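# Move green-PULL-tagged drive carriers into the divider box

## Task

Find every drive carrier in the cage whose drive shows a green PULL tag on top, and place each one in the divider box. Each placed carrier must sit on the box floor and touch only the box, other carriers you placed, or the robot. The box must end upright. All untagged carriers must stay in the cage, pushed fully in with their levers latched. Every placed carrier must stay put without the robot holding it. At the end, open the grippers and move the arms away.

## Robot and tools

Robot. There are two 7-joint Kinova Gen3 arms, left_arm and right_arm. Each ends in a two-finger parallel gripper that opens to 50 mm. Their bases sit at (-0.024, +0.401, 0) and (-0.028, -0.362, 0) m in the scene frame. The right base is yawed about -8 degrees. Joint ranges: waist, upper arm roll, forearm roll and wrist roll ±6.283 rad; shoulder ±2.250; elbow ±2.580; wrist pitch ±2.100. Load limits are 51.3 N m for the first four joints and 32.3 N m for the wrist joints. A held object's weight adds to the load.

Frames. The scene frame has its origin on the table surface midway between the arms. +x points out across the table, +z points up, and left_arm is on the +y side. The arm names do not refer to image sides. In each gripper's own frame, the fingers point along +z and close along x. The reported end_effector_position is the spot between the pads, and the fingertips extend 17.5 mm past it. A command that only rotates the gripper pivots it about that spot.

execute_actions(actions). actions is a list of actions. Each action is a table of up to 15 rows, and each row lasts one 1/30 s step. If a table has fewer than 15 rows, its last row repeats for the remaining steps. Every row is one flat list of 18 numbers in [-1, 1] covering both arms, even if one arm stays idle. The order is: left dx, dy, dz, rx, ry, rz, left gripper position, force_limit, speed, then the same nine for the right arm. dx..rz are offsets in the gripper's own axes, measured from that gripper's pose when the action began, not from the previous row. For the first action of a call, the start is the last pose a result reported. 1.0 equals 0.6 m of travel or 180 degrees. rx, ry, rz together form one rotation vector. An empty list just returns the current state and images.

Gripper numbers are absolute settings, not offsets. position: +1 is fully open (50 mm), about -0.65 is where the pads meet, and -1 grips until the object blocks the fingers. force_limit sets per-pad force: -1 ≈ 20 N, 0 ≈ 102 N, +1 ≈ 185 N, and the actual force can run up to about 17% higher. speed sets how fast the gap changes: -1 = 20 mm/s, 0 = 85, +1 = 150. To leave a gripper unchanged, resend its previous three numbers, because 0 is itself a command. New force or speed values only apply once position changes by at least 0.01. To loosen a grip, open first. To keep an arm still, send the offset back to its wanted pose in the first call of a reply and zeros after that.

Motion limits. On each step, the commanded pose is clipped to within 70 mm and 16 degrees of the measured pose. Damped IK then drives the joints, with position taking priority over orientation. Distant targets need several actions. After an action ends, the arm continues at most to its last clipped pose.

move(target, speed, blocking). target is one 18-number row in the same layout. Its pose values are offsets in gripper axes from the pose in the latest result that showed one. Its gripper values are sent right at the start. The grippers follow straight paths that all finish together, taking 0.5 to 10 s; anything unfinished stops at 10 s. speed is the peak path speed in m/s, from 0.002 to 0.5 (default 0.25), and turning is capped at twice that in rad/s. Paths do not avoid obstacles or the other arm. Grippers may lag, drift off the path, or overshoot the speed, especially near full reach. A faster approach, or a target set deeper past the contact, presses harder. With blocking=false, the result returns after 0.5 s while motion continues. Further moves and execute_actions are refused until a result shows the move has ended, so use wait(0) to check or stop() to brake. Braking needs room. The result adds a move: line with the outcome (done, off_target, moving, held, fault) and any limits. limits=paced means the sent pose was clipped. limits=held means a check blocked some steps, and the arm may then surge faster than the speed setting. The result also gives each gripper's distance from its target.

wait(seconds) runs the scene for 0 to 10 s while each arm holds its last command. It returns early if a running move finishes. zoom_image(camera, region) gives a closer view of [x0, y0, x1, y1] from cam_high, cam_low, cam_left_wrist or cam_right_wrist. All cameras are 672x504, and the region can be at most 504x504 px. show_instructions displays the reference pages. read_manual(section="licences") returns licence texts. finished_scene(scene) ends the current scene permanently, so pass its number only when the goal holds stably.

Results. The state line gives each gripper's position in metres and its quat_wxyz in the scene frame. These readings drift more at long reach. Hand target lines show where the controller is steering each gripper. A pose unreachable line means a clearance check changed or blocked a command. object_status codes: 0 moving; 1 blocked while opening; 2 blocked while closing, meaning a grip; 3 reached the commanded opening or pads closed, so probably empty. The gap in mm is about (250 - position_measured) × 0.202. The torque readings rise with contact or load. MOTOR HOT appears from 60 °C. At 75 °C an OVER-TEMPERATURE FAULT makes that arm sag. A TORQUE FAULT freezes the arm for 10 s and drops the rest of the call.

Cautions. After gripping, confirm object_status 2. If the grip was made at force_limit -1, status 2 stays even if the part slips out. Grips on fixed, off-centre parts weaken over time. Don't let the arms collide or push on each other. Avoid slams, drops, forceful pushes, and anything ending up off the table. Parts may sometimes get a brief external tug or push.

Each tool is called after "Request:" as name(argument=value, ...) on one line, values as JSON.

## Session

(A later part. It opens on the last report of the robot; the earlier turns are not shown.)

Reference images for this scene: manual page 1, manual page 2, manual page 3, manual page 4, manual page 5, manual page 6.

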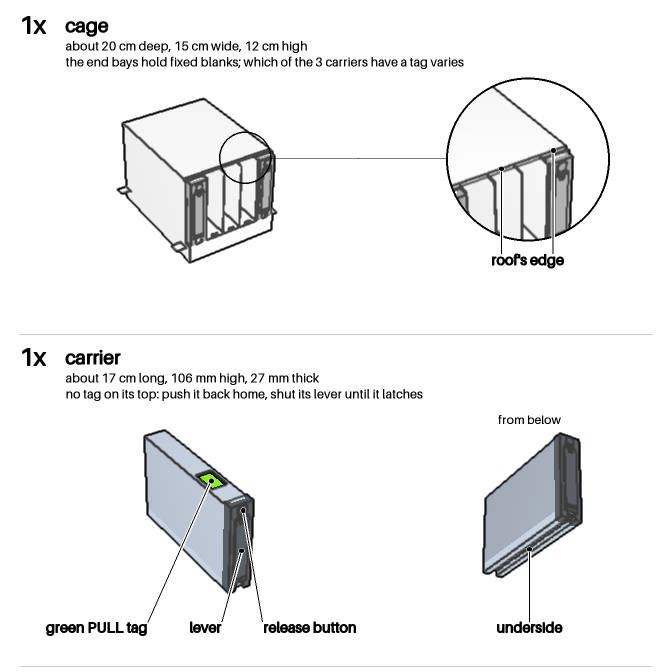

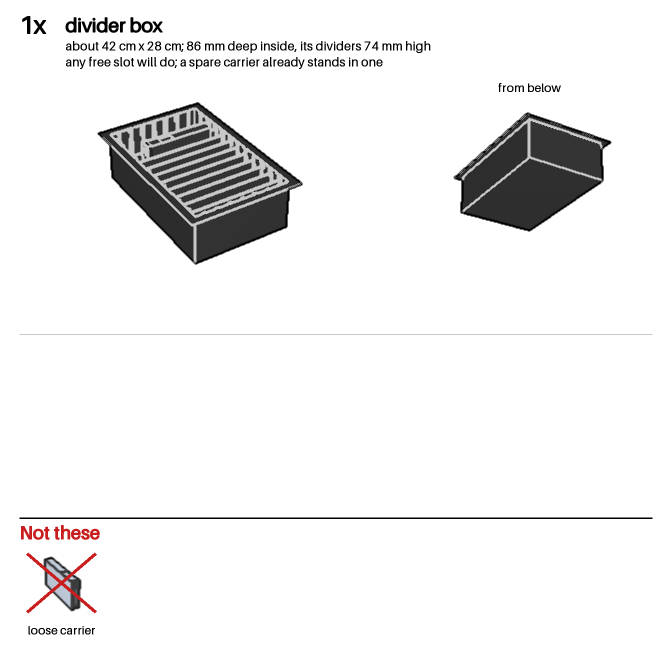

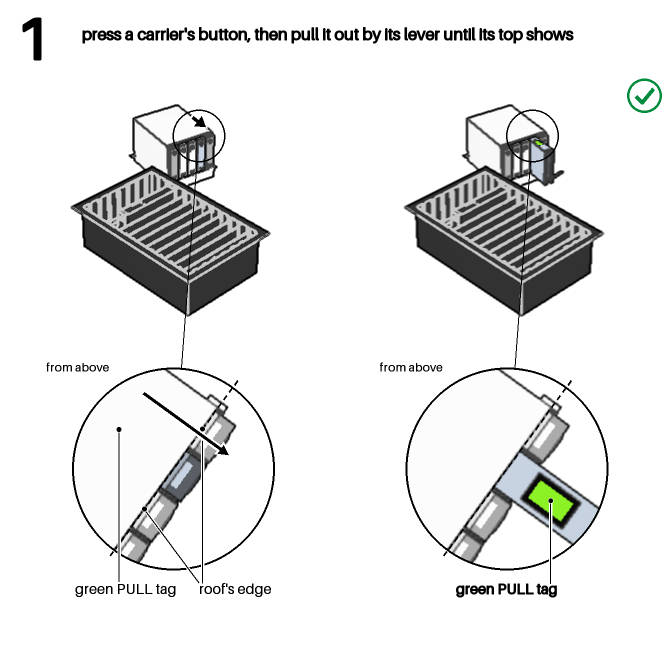

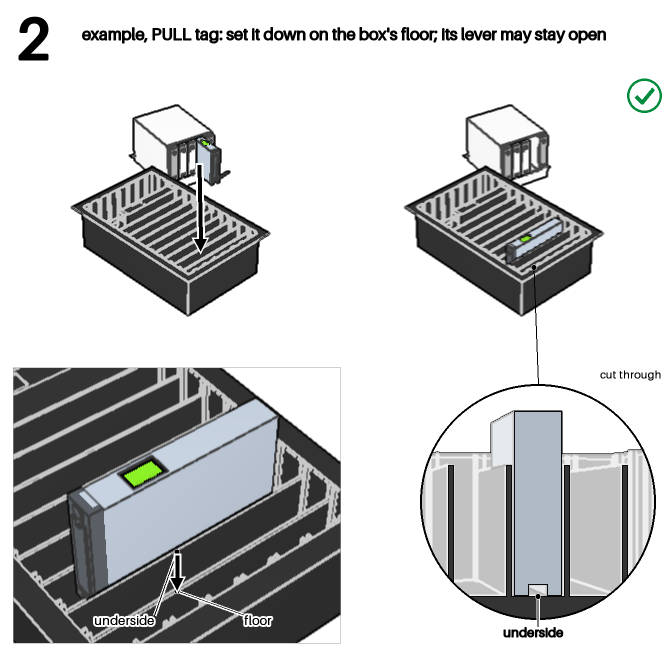

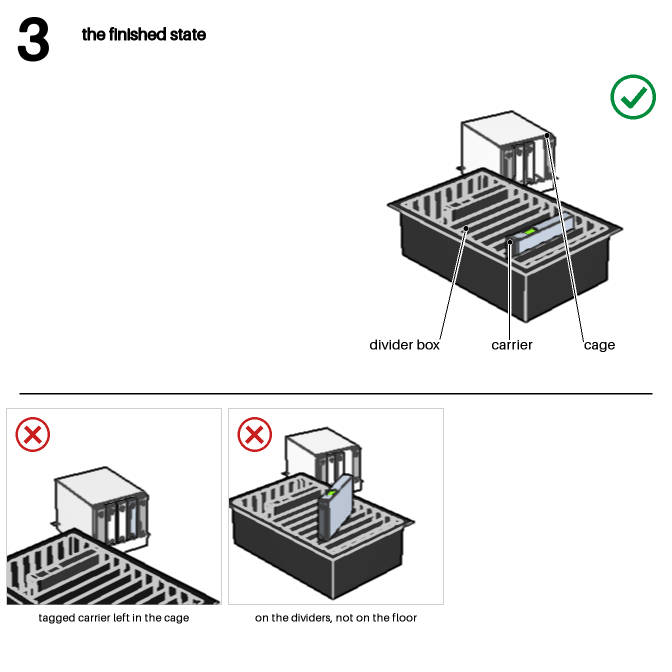

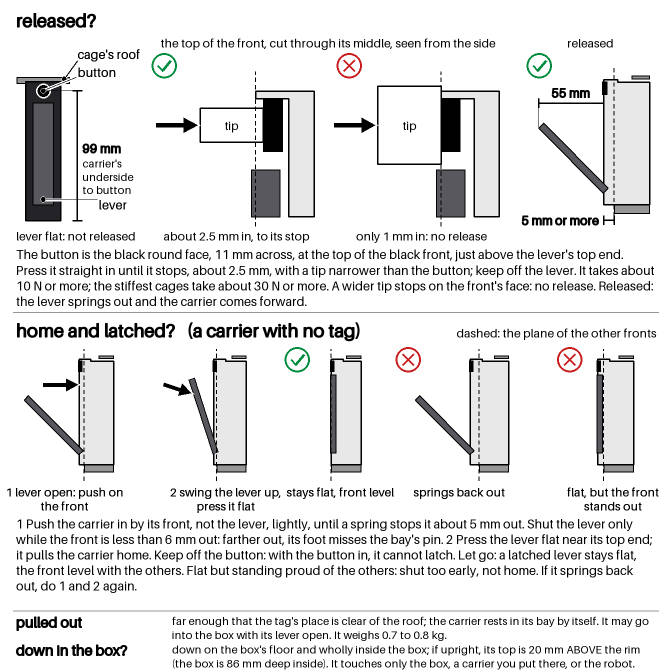

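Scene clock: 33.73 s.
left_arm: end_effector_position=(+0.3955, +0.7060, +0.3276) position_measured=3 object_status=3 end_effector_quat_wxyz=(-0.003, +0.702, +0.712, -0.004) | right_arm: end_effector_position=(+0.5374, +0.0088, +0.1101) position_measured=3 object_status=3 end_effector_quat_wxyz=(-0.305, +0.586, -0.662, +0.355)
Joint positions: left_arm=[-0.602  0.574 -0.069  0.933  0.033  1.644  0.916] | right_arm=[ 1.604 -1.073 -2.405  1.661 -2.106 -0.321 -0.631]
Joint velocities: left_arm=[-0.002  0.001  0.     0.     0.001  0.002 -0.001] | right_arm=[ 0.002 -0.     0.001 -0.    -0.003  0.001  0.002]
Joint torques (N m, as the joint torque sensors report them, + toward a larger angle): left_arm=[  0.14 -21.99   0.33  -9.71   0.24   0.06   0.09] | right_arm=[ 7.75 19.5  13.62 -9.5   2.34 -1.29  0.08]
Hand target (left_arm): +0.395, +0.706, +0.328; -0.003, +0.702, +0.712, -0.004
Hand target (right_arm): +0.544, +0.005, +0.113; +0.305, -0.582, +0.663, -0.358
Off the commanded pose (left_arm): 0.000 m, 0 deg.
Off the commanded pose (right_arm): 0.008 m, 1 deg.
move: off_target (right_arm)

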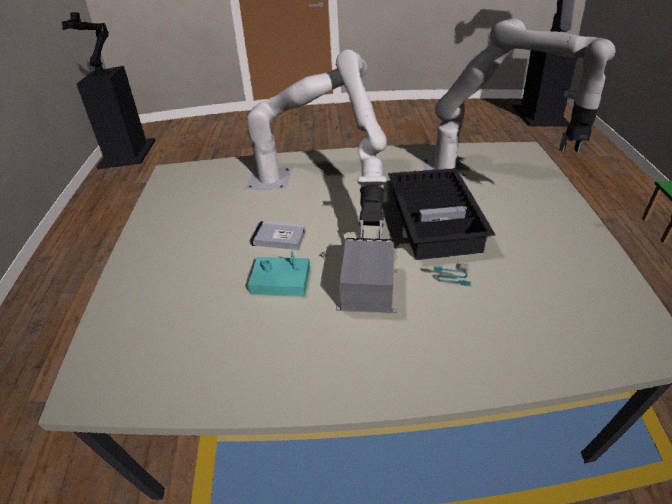

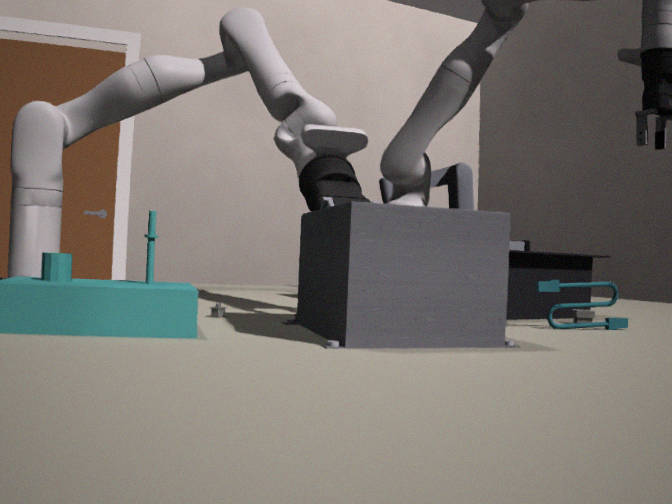

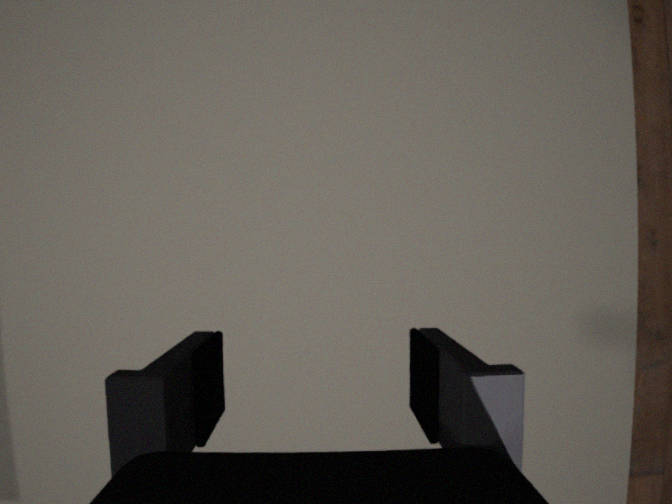

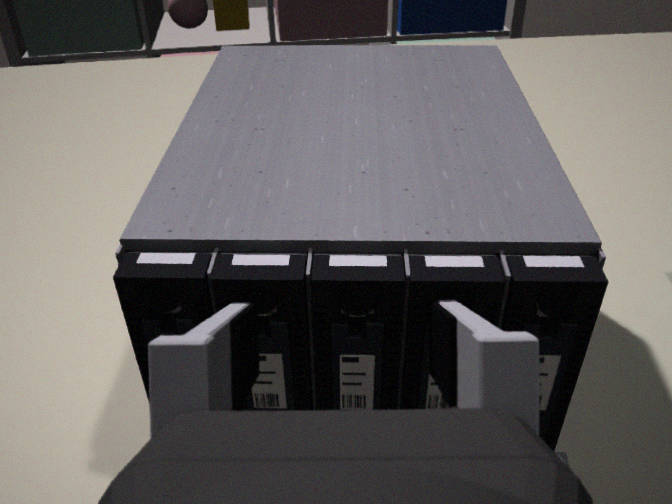

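Request:
move(target=[0,0,0,0,0,0,1,0,0, 0.006,0.009,-0.011,0,0,0,0.84,0,0], speed=0.03)

Request:
move(target=[0,0,0,0,0,0,1,0,0, 0.004,-0.017,0.022,0,0,0,0.84,0,0], speed=0.02)

Scene clock: 37.43 s.
left_arm: end_effector_position=(+0.3955, +0.7060, +0.3276) position_measured=3 object_status=3 end_effector_quat_wxyz=(-0.003, +0.702, +0.712, -0.004) | right_arm: end_effector_position=(+0.5287, +0.0062, +0.1094) position_measured=26 object_status=3 end_effector_quat_wxyz=(-0.305, +0.585, -0.662, +0.355)
Joint positions: left_arm=[-0.602  0.574 -0.069  0.933  0.033  1.644  0.916] | right_arm=[ 1.578 -1.074 -2.388  1.687 -2.103 -0.309 -0.653]
Joint velocities: left_arm=[ 0.001  0.001 -0.    -0.     0.    -0.     0.   ] | right_arm=[-0.004 -0.    -0.     0.     0.002  0.002 -0.001]
Joint torques (N m, as the joint torque sensors report them, + toward a larger angle): left_arm=[  0.11 -22.02   0.32  -9.67   0.14   0.     0.03] | right_arm=[-0.47 20.77  8.98 -5.25  0.81 -1.61 -0.07]
Hand target (left_arm): +0.395, +0.706, +0.328; -0.003, +0.702, +0.712, -0.004
Hand target (right_arm): +0.529, +0.006, +0.109; +0.305, -0.586, +0.662, -0.355
Off the commanded pose (left_arm): 0.000 m, 0 deg.
Off the commanded pose (right_arm): 0.000 m, 0 deg.
move: done

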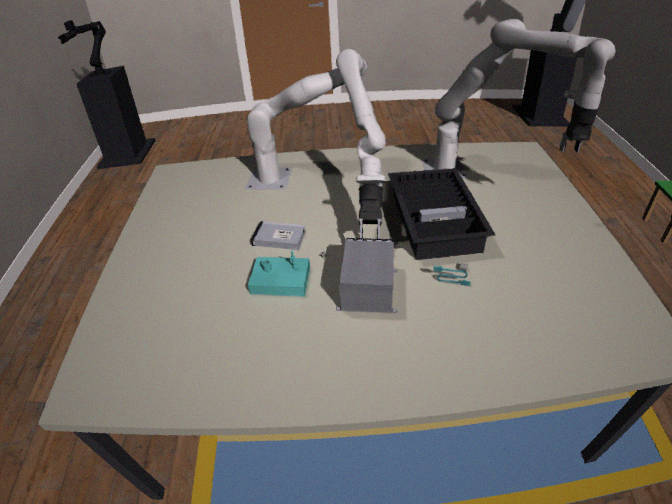

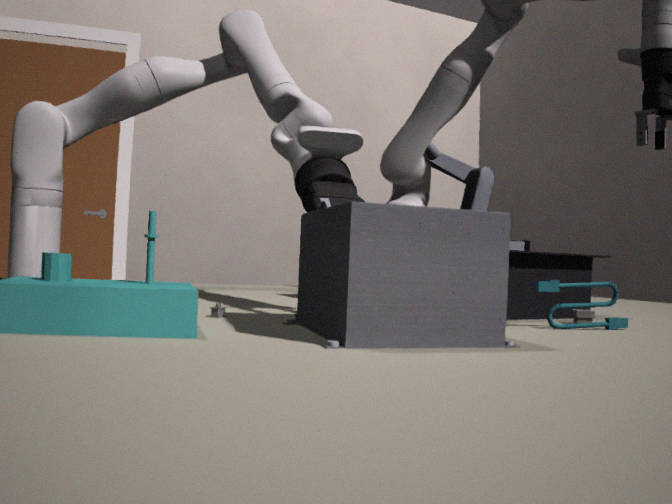

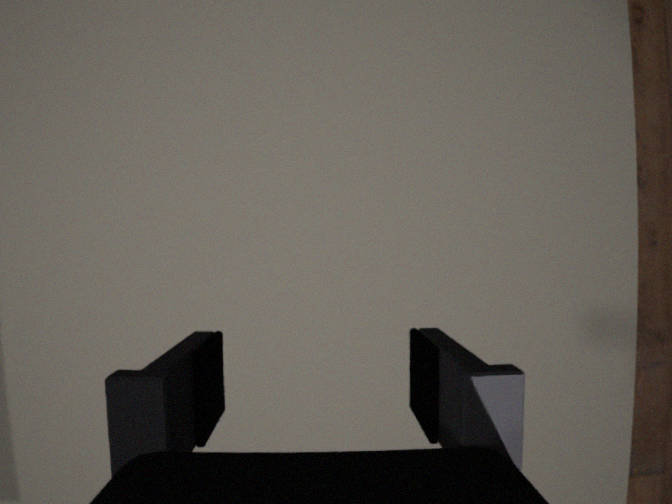

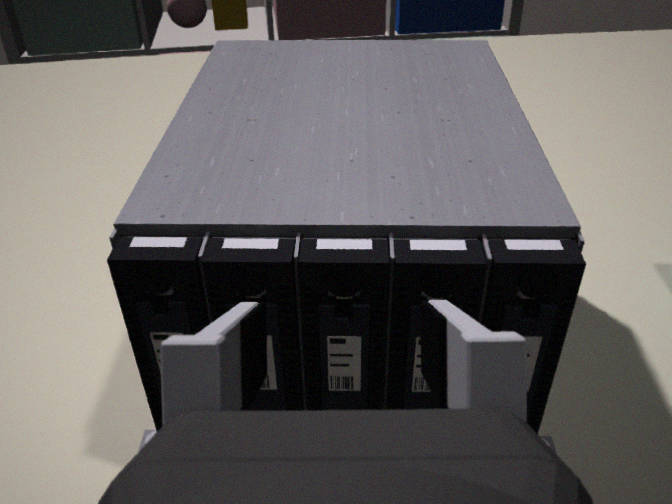

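Scene clock: 38.50 s.
left_arm: end_effector_position=(+0.3955, +0.7060, +0.3276) position_measured=3 object_status=3 end_effector_quat_wxyz=(-0.003, +0.702, +0.712, -0.004) | right_arm: end_effector_position=(+0.5373, +0.0057, +0.1076) position_measured=26 object_status=3 end_effector_quat_wxyz=(-0.303, +0.589, -0.662, +0.351)
Joint positions: left_arm=[-0.602  0.574 -0.069  0.933  0.033  1.644  0.916] | right_arm=[ 1.602 -1.075 -2.393  1.674 -2.098 -0.296 -0.639]
Joint velocities: left_arm=[ 0.001 -0.001 -0.001  0.    -0.001  0.001  0.   ] | right_arm=[ 0.001 -0.     0.    -0.001 -0.003  0.002  0.002]
Joint torques (N m, as the joint torque sensors report them, + toward a larger angle): left_arm=[  0.19 -21.9    0.37  -9.7    0.16   0.01   0.07] | right_arm=[  8.94  18.53  13.96 -10.51   2.5   -0.66   0.35]
Hand target (left_arm): +0.395, +0.706, +0.328; -0.003, +0.702, +0.712, -0.004
Hand target (right_arm): +0.545, +0.002, +0.110; +0.305, -0.585, +0.662, -0.355
Off the commanded pose (left_arm): 0.000 m, 0 deg.
Off the commanded pose (right_arm): 0.009 m, 1 deg.
move: off_target (right_arm)

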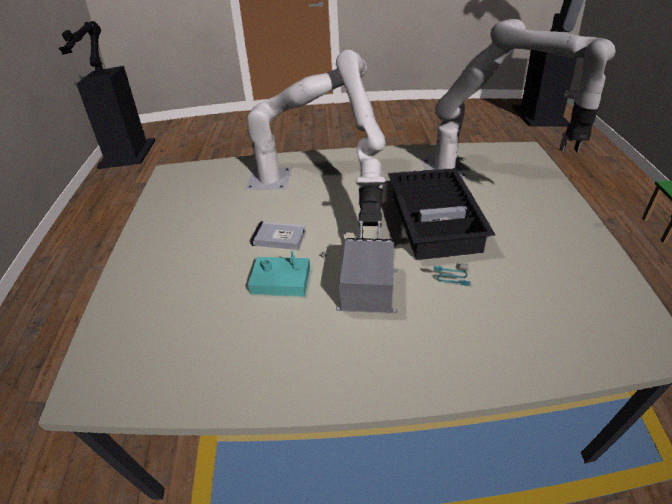

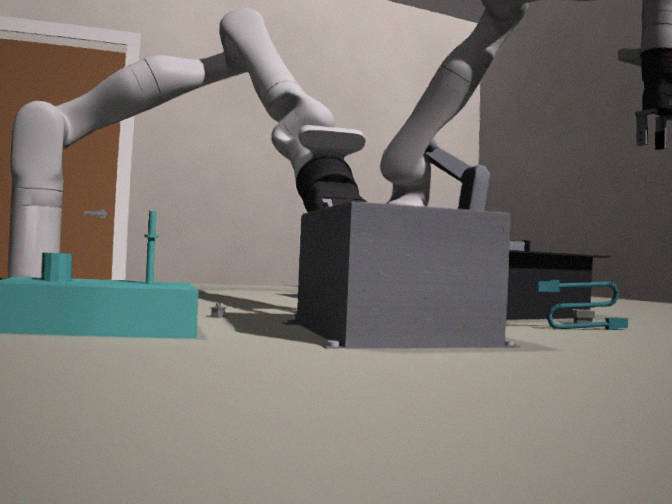

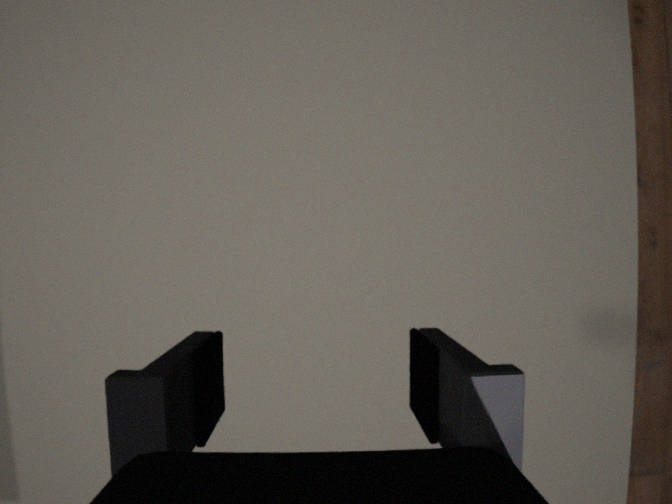

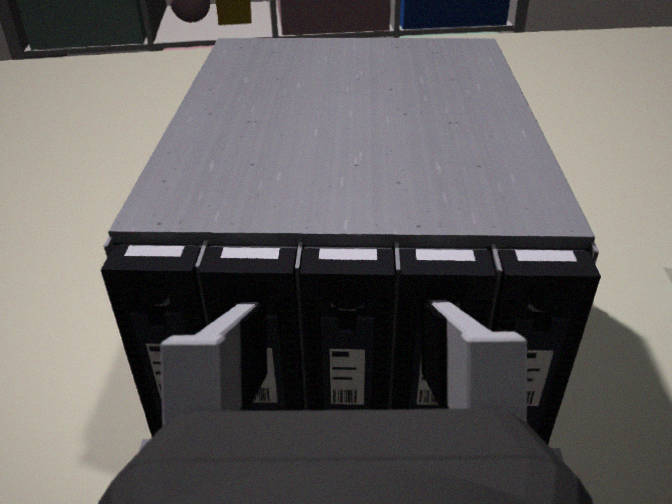

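Request:
move(target=[0,0,0,0,0,0,1,0,0, 0.001,0,-0.0165,0,0,0,0.84,0,0], speed=0.03)

Request:
move(target=[0,0,0,0,0,0,1,0,0, 0.005,-0.02,0.026,0,0,0,0.84,0,0], speed=0.02)

Scene clock: 41.83 s.
left_arm: end_effector_position=(+0.3955, +0.7060, +0.3276) position_measured=3 object_status=3 end_effector_quat_wxyz=(-0.003, +0.702, +0.712, -0.004) | right_arm: end_effector_position=(+0.5292, +0.0060, +0.1132) position_measured=26 object_status=3 end_effector_quat_wxyz=(-0.303, +0.589, -0.662, +0.351)
Joint positions: left_arm=[-0.602  0.574 -0.069  0.933  0.033  1.644  0.916] | right_arm=[ 1.586 -1.057 -2.394  1.69  -2.101 -0.307 -0.635]
Joint velocities: left_arm=[-0.001 -0.     0.001 -0.001  0.001 -0.003  0.   ] | right_arm=[-0.002  0.002 -0.     0.001 -0.    -0.     0.   ]
Joint torques (N m, as the joint torque sensors report them, + toward a larger angle): left_arm=[  0.02 -21.98   0.41  -9.75   0.2   -0.03  -0.03] | right_arm=[-0.19 21.24  8.67 -5.4   0.95 -1.76 -0.05]
Hand target (left_arm): +0.395, +0.706, +0.328; -0.003, +0.702, +0.712, -0.004
Hand target (right_arm): +0.529, +0.006, +0.113; +0.303, -0.589, +0.662, -0.351
Off the commanded pose (left_arm): 0.000 m, 0 deg.
Off the commanded pose (right_arm): 0.000 m, 0 deg.
move: done

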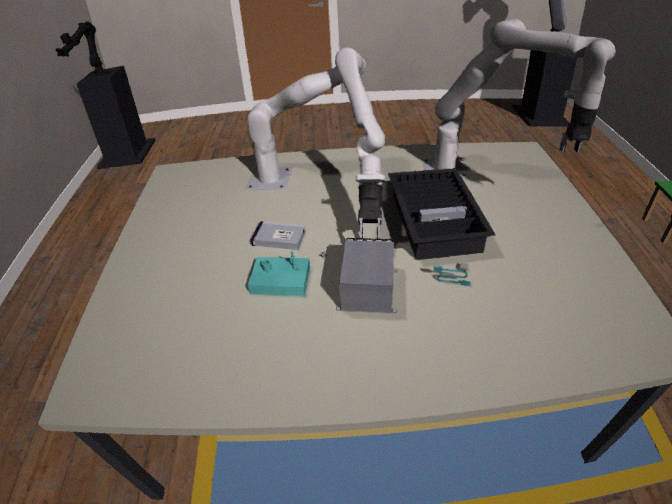

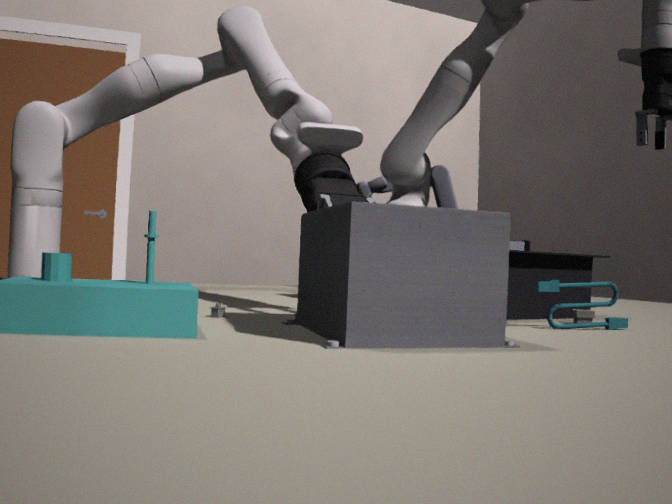

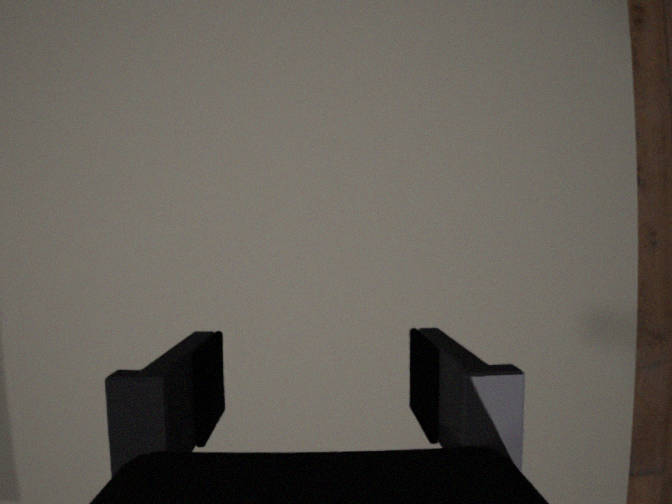

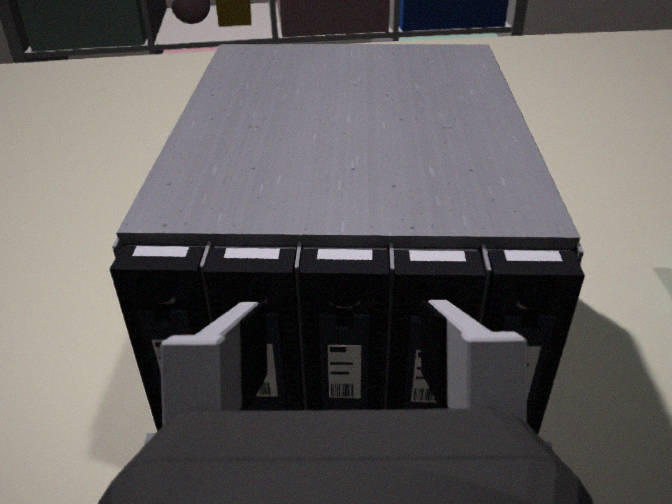

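Scene clock: 43.07 s.
left_arm: end_effector_position=(+0.3955, +0.7060, +0.3276) position_measured=3 object_status=3 end_effector_quat_wxyz=(-0.003, +0.702, +0.712, -0.004) | right_arm: end_effector_position=(+0.5387, +0.0059, +0.1109) position_measured=26 object_status=3 end_effector_quat_wxyz=(-0.302, +0.593, -0.661, +0.347)
Joint positions: left_arm=[-0.602  0.574 -0.069  0.933  0.033  1.644  0.916] | right_arm=[ 1.613 -1.058 -2.402  1.676 -2.096 -0.291 -0.618]
Joint velocities: left_arm=[ 0.     0.    -0.001 -0.     0.     0.001  0.   ] | right_arm=[-0.002  0.     0.001  0.001 -0.003  0.002  0.002]
Joint torques (N m, as the joint torque sensors report them, + toward a larger angle): left_arm=[  0.25 -21.95   0.38  -9.71   0.26   0.06   0.05] | right_arm=[ 11.95  17.44  14.59 -12.2    2.6   -0.28   0.53]
Hand target (left_arm): +0.395, +0.706, +0.328; -0.003, +0.702, +0.712, -0.004
Hand target (right_arm): +0.548, +0.001, +0.114; +0.303, -0.589, +0.662, -0.351
Off the commanded pose (left_arm): 0.000 m, 0 deg.
Off the commanded pose (right_arm): 0.011 m, 1 deg.
move: off_target (right_arm)

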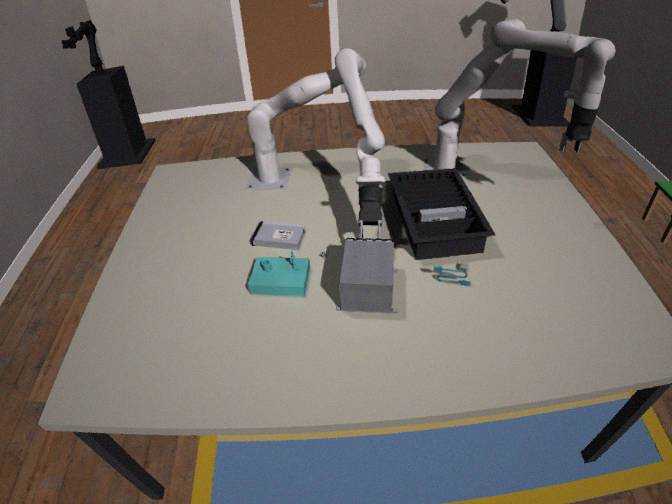

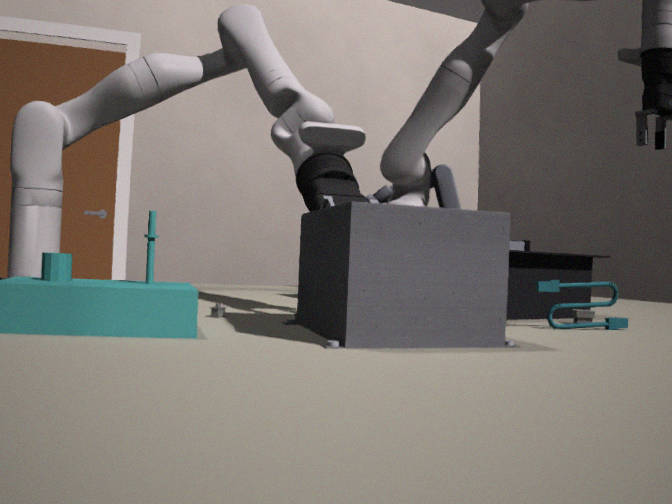

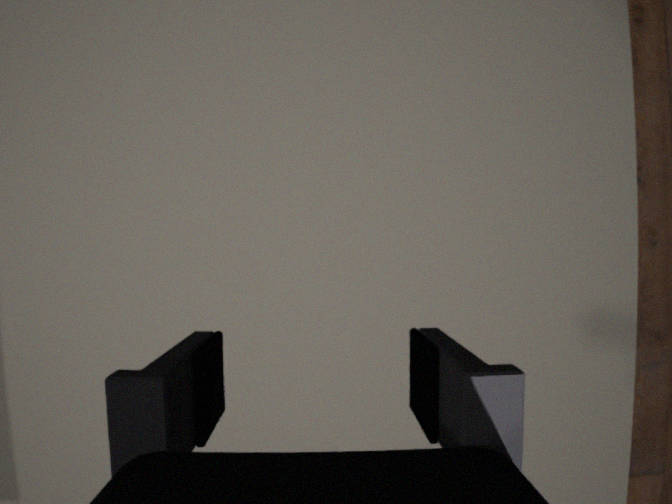

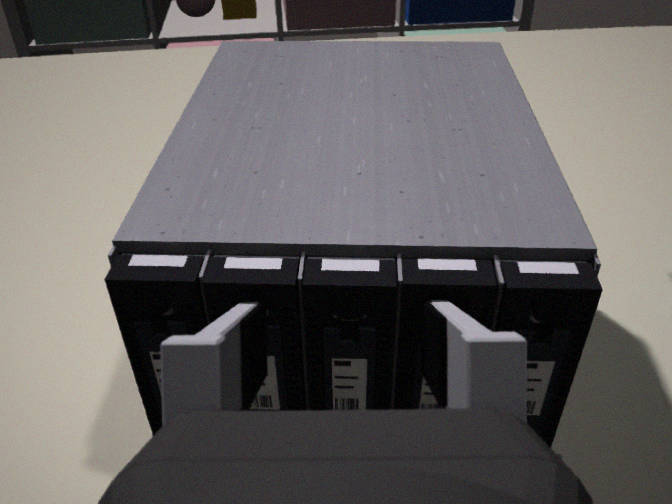

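Request:
move(target=[0,0,0,0,0,0,1,0,0, 0.016,-0.03,0.032,0,0,0,0.84,0,0], speed=0.02)

Request:
move(target=[0,0,0,0,0,0,1,0,0, 0,0.05,-0.08,0,0,0,0.84,0,0], speed=0.1)

Scene clock: 47.10 s.
left_arm: end_effector_position=(+0.3955, +0.7060, +0.3276) position_measured=3 object_status=3 end_effector_quat_wxyz=(-0.003, +0.702, +0.712, -0.004) | right_arm: end_effector_position=(+0.5383, +0.0086, +0.1084) position_measured=26 object_status=3 end_effector_quat_wxyz=(-0.301, +0.603, -0.659, +0.334)
Joint positions: left_arm=[-0.602  0.574 -0.069  0.933  0.033  1.644  0.916] | right_arm=[ 1.622 -1.046 -2.403  1.685 -2.089 -0.256 -0.603]
Joint velocities: left_arm=[-0.001 -0.001  0.    -0.001 -0.001 -0.001 -0.001] | right_arm=[-0.002 -0.001  0.003  0.001 -0.005  0.003  0.004]
Joint torques (N m, as the joint torque sensors report them, + toward a larger angle): left_arm=[  0.23 -22.02   0.43  -9.77   0.31  -0.11   0.09] | right_arm=[ 30.92  10.58  23.61 -21.47   5.04   1.75   1.59]
Hand target (left_arm): +0.395, +0.706, +0.328; -0.003, +0.702, +0.712, -0.004
Hand target (right_arm): +0.562, -0.007, +0.115; +0.302, -0.593, +0.661, -0.347
Off the commanded pose (left_arm): 0.000 m, 0 deg.
Off the commanded pose (right_arm): 0.030 m, 2 deg.
move: off_target (right_arm)

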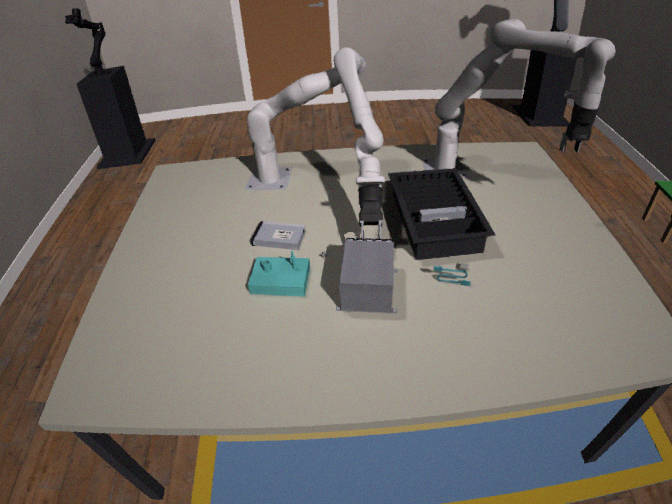

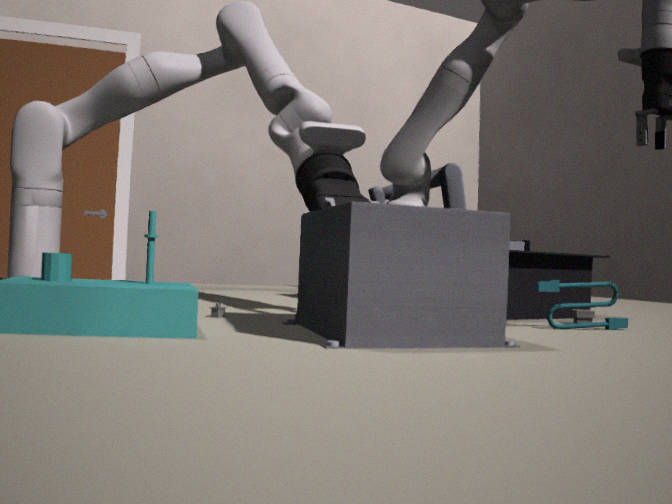

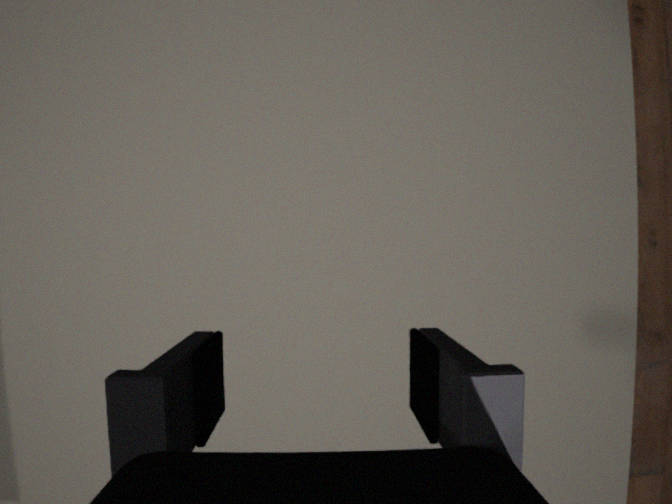

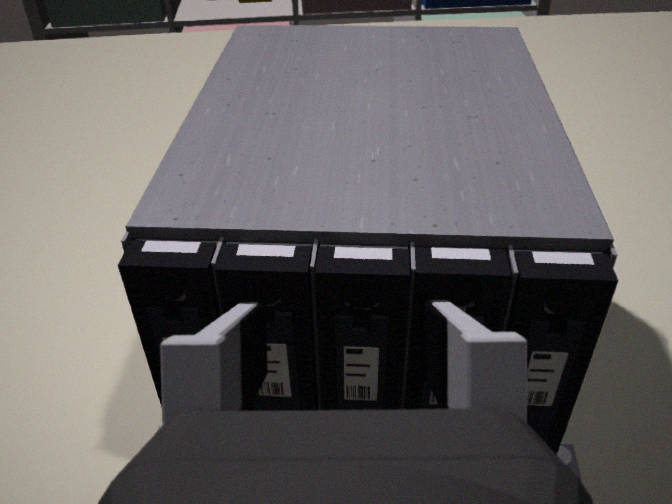

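Scene clock: 48.00 s.
left_arm: end_effector_position=(+0.3955, +0.7060, +0.3276) position_measured=3 object_status=3 end_effector_quat_wxyz=(-0.003, +0.702, +0.712, -0.004) | right_arm: end_effector_position=(+0.4825, +0.0133, +0.1129) position_measured=26 object_status=3 end_effector_quat_wxyz=(-0.301, +0.603, -0.659, +0.335)
Joint positions: left_arm=[-0.602  0.574 -0.069  0.933  0.033  1.644  0.916] | right_arm=[ 1.489 -1.016 -2.382  1.781 -2.105 -0.291 -0.659]
Joint velocities: left_arm=[-0.001  0.001 -0.    -0.    -0.001  0.    -0.   ] | right_arm=[-0.006  0.002 -0.001  0.001  0.001 -0.001 -0.001]
Joint torques (N m, as the joint torque sensors report them, + toward a larger angle): left_arm=[  0.05 -22.     0.41  -9.69   0.15  -0.03   0.09] | right_arm=[-0.51 19.12  8.48 -4.87  0.94 -1.62 -0.13]
Hand target (left_arm): +0.395, +0.706, +0.328; -0.003, +0.702, +0.712, -0.004
Hand target (right_arm): +0.482, +0.014, +0.113; +0.301, -0.603, +0.658, -0.335
Off the commanded pose (left_arm): 0.000 m, 0 deg.
Off the commanded pose (right_arm): 0.001 m, 0 deg.
move: done

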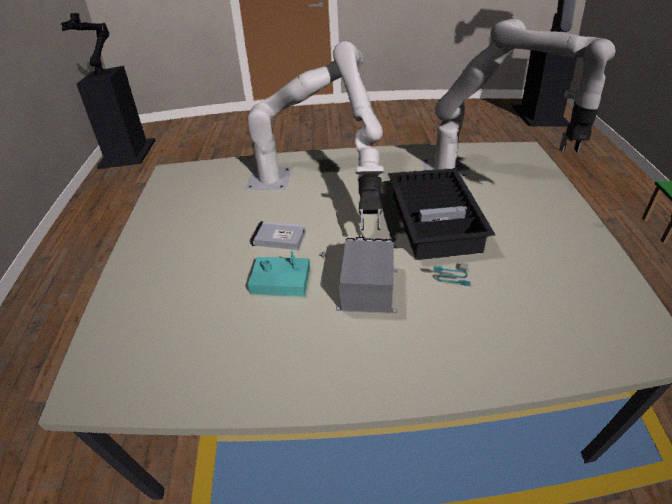

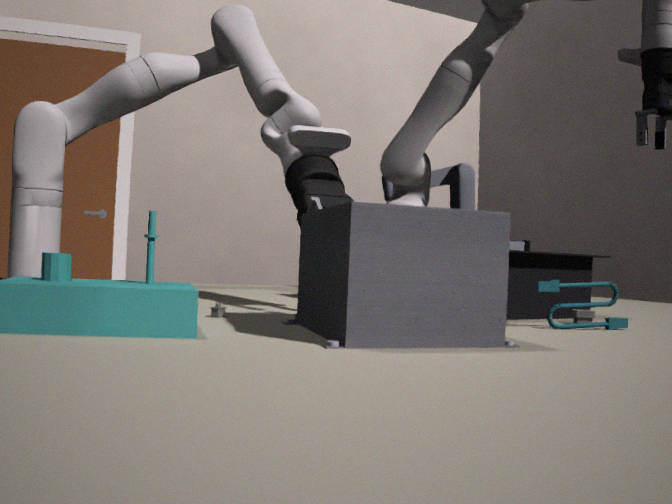

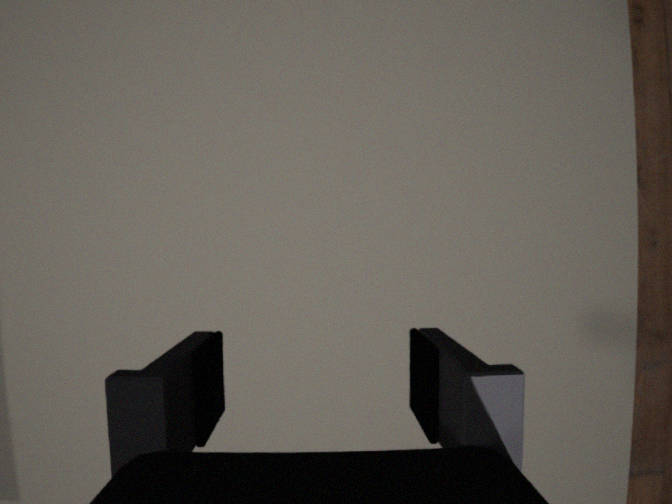

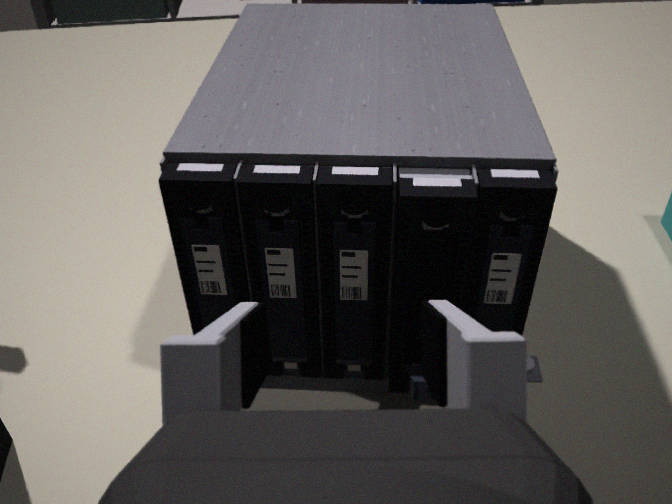

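Request:
move(target=[0,0,0,0,0,0,1,0,0, 0.054,0,0,0.0147,0.012,0.007,1,0,0], speed=0.1)

Scene clock: 55.50 s.
left_arm: end_effector_position=(+0.3955, +0.7060, +0.3275) position_measured=3 object_status=3 end_effector_quat_wxyz=(-0.003, +0.702, +0.712, -0.004) | right_arm: end_effector_position=(+0.4798, -0.0193, +0.1134) position_measured=3 object_status=3 end_effector_quat_wxyz=(-0.306, +0.582, -0.663, +0.358)
Joint positions: left_arm=[-0.602  0.574 -0.069  0.933  0.033  1.644  0.916] | right_arm=[ 1.419 -1.088 -2.266  1.852 -2.082 -0.224 -0.778]
Joint velocities: left_arm=[-0.    -0.     0.    -0.     0.001 -0.001 -0.   ] | right_arm=[-0.009 -0.008 -0.001  0.001  0.003  0.002 -0.004]
Joint torques (N m, as the joint torque sensors report them, + toward a larger angle): left_arm=[  0.16 -22.08   0.4   -9.7    0.19   0.     0.12] | right_arm=[ 0.25 18.46  9.62 -4.25  0.57 -2.17 -0.14]
Hand target (left_arm): +0.395, +0.706, +0.328; -0.003, +0.702, +0.712, -0.004
Hand target (right_arm): +0.480, -0.019, +0.113; +0.306, -0.582, +0.663, -0.358
Off the commanded pose (left_arm): 0.000 m, 0 deg.
Off the commanded pose (right_arm): 0.001 m, 0 deg.
move: done

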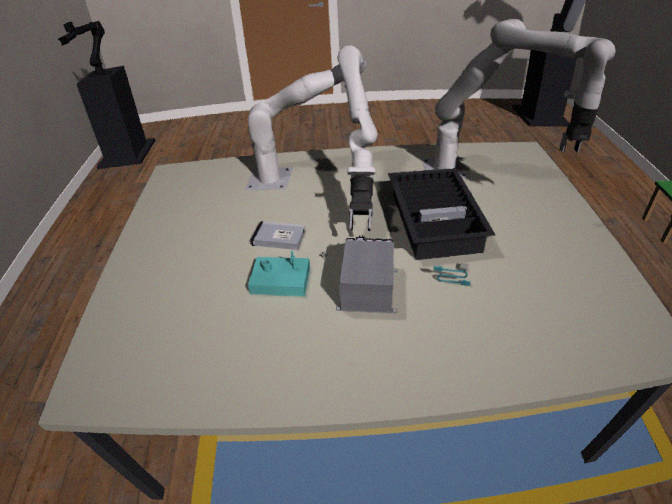

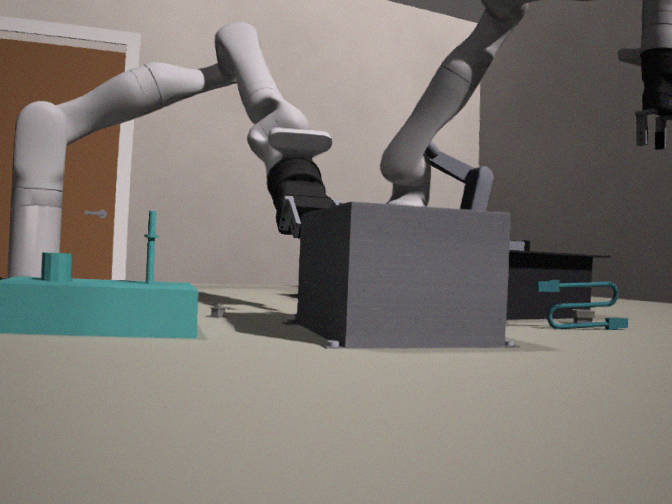

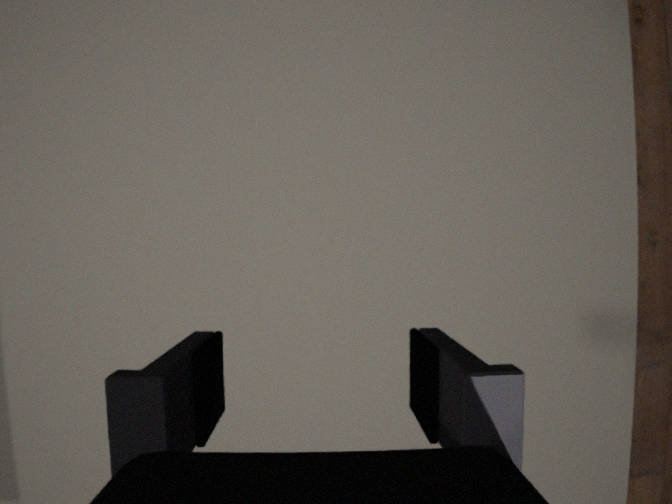

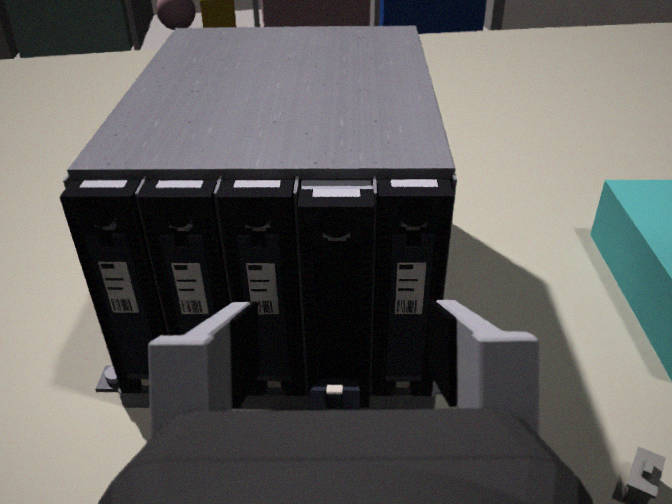

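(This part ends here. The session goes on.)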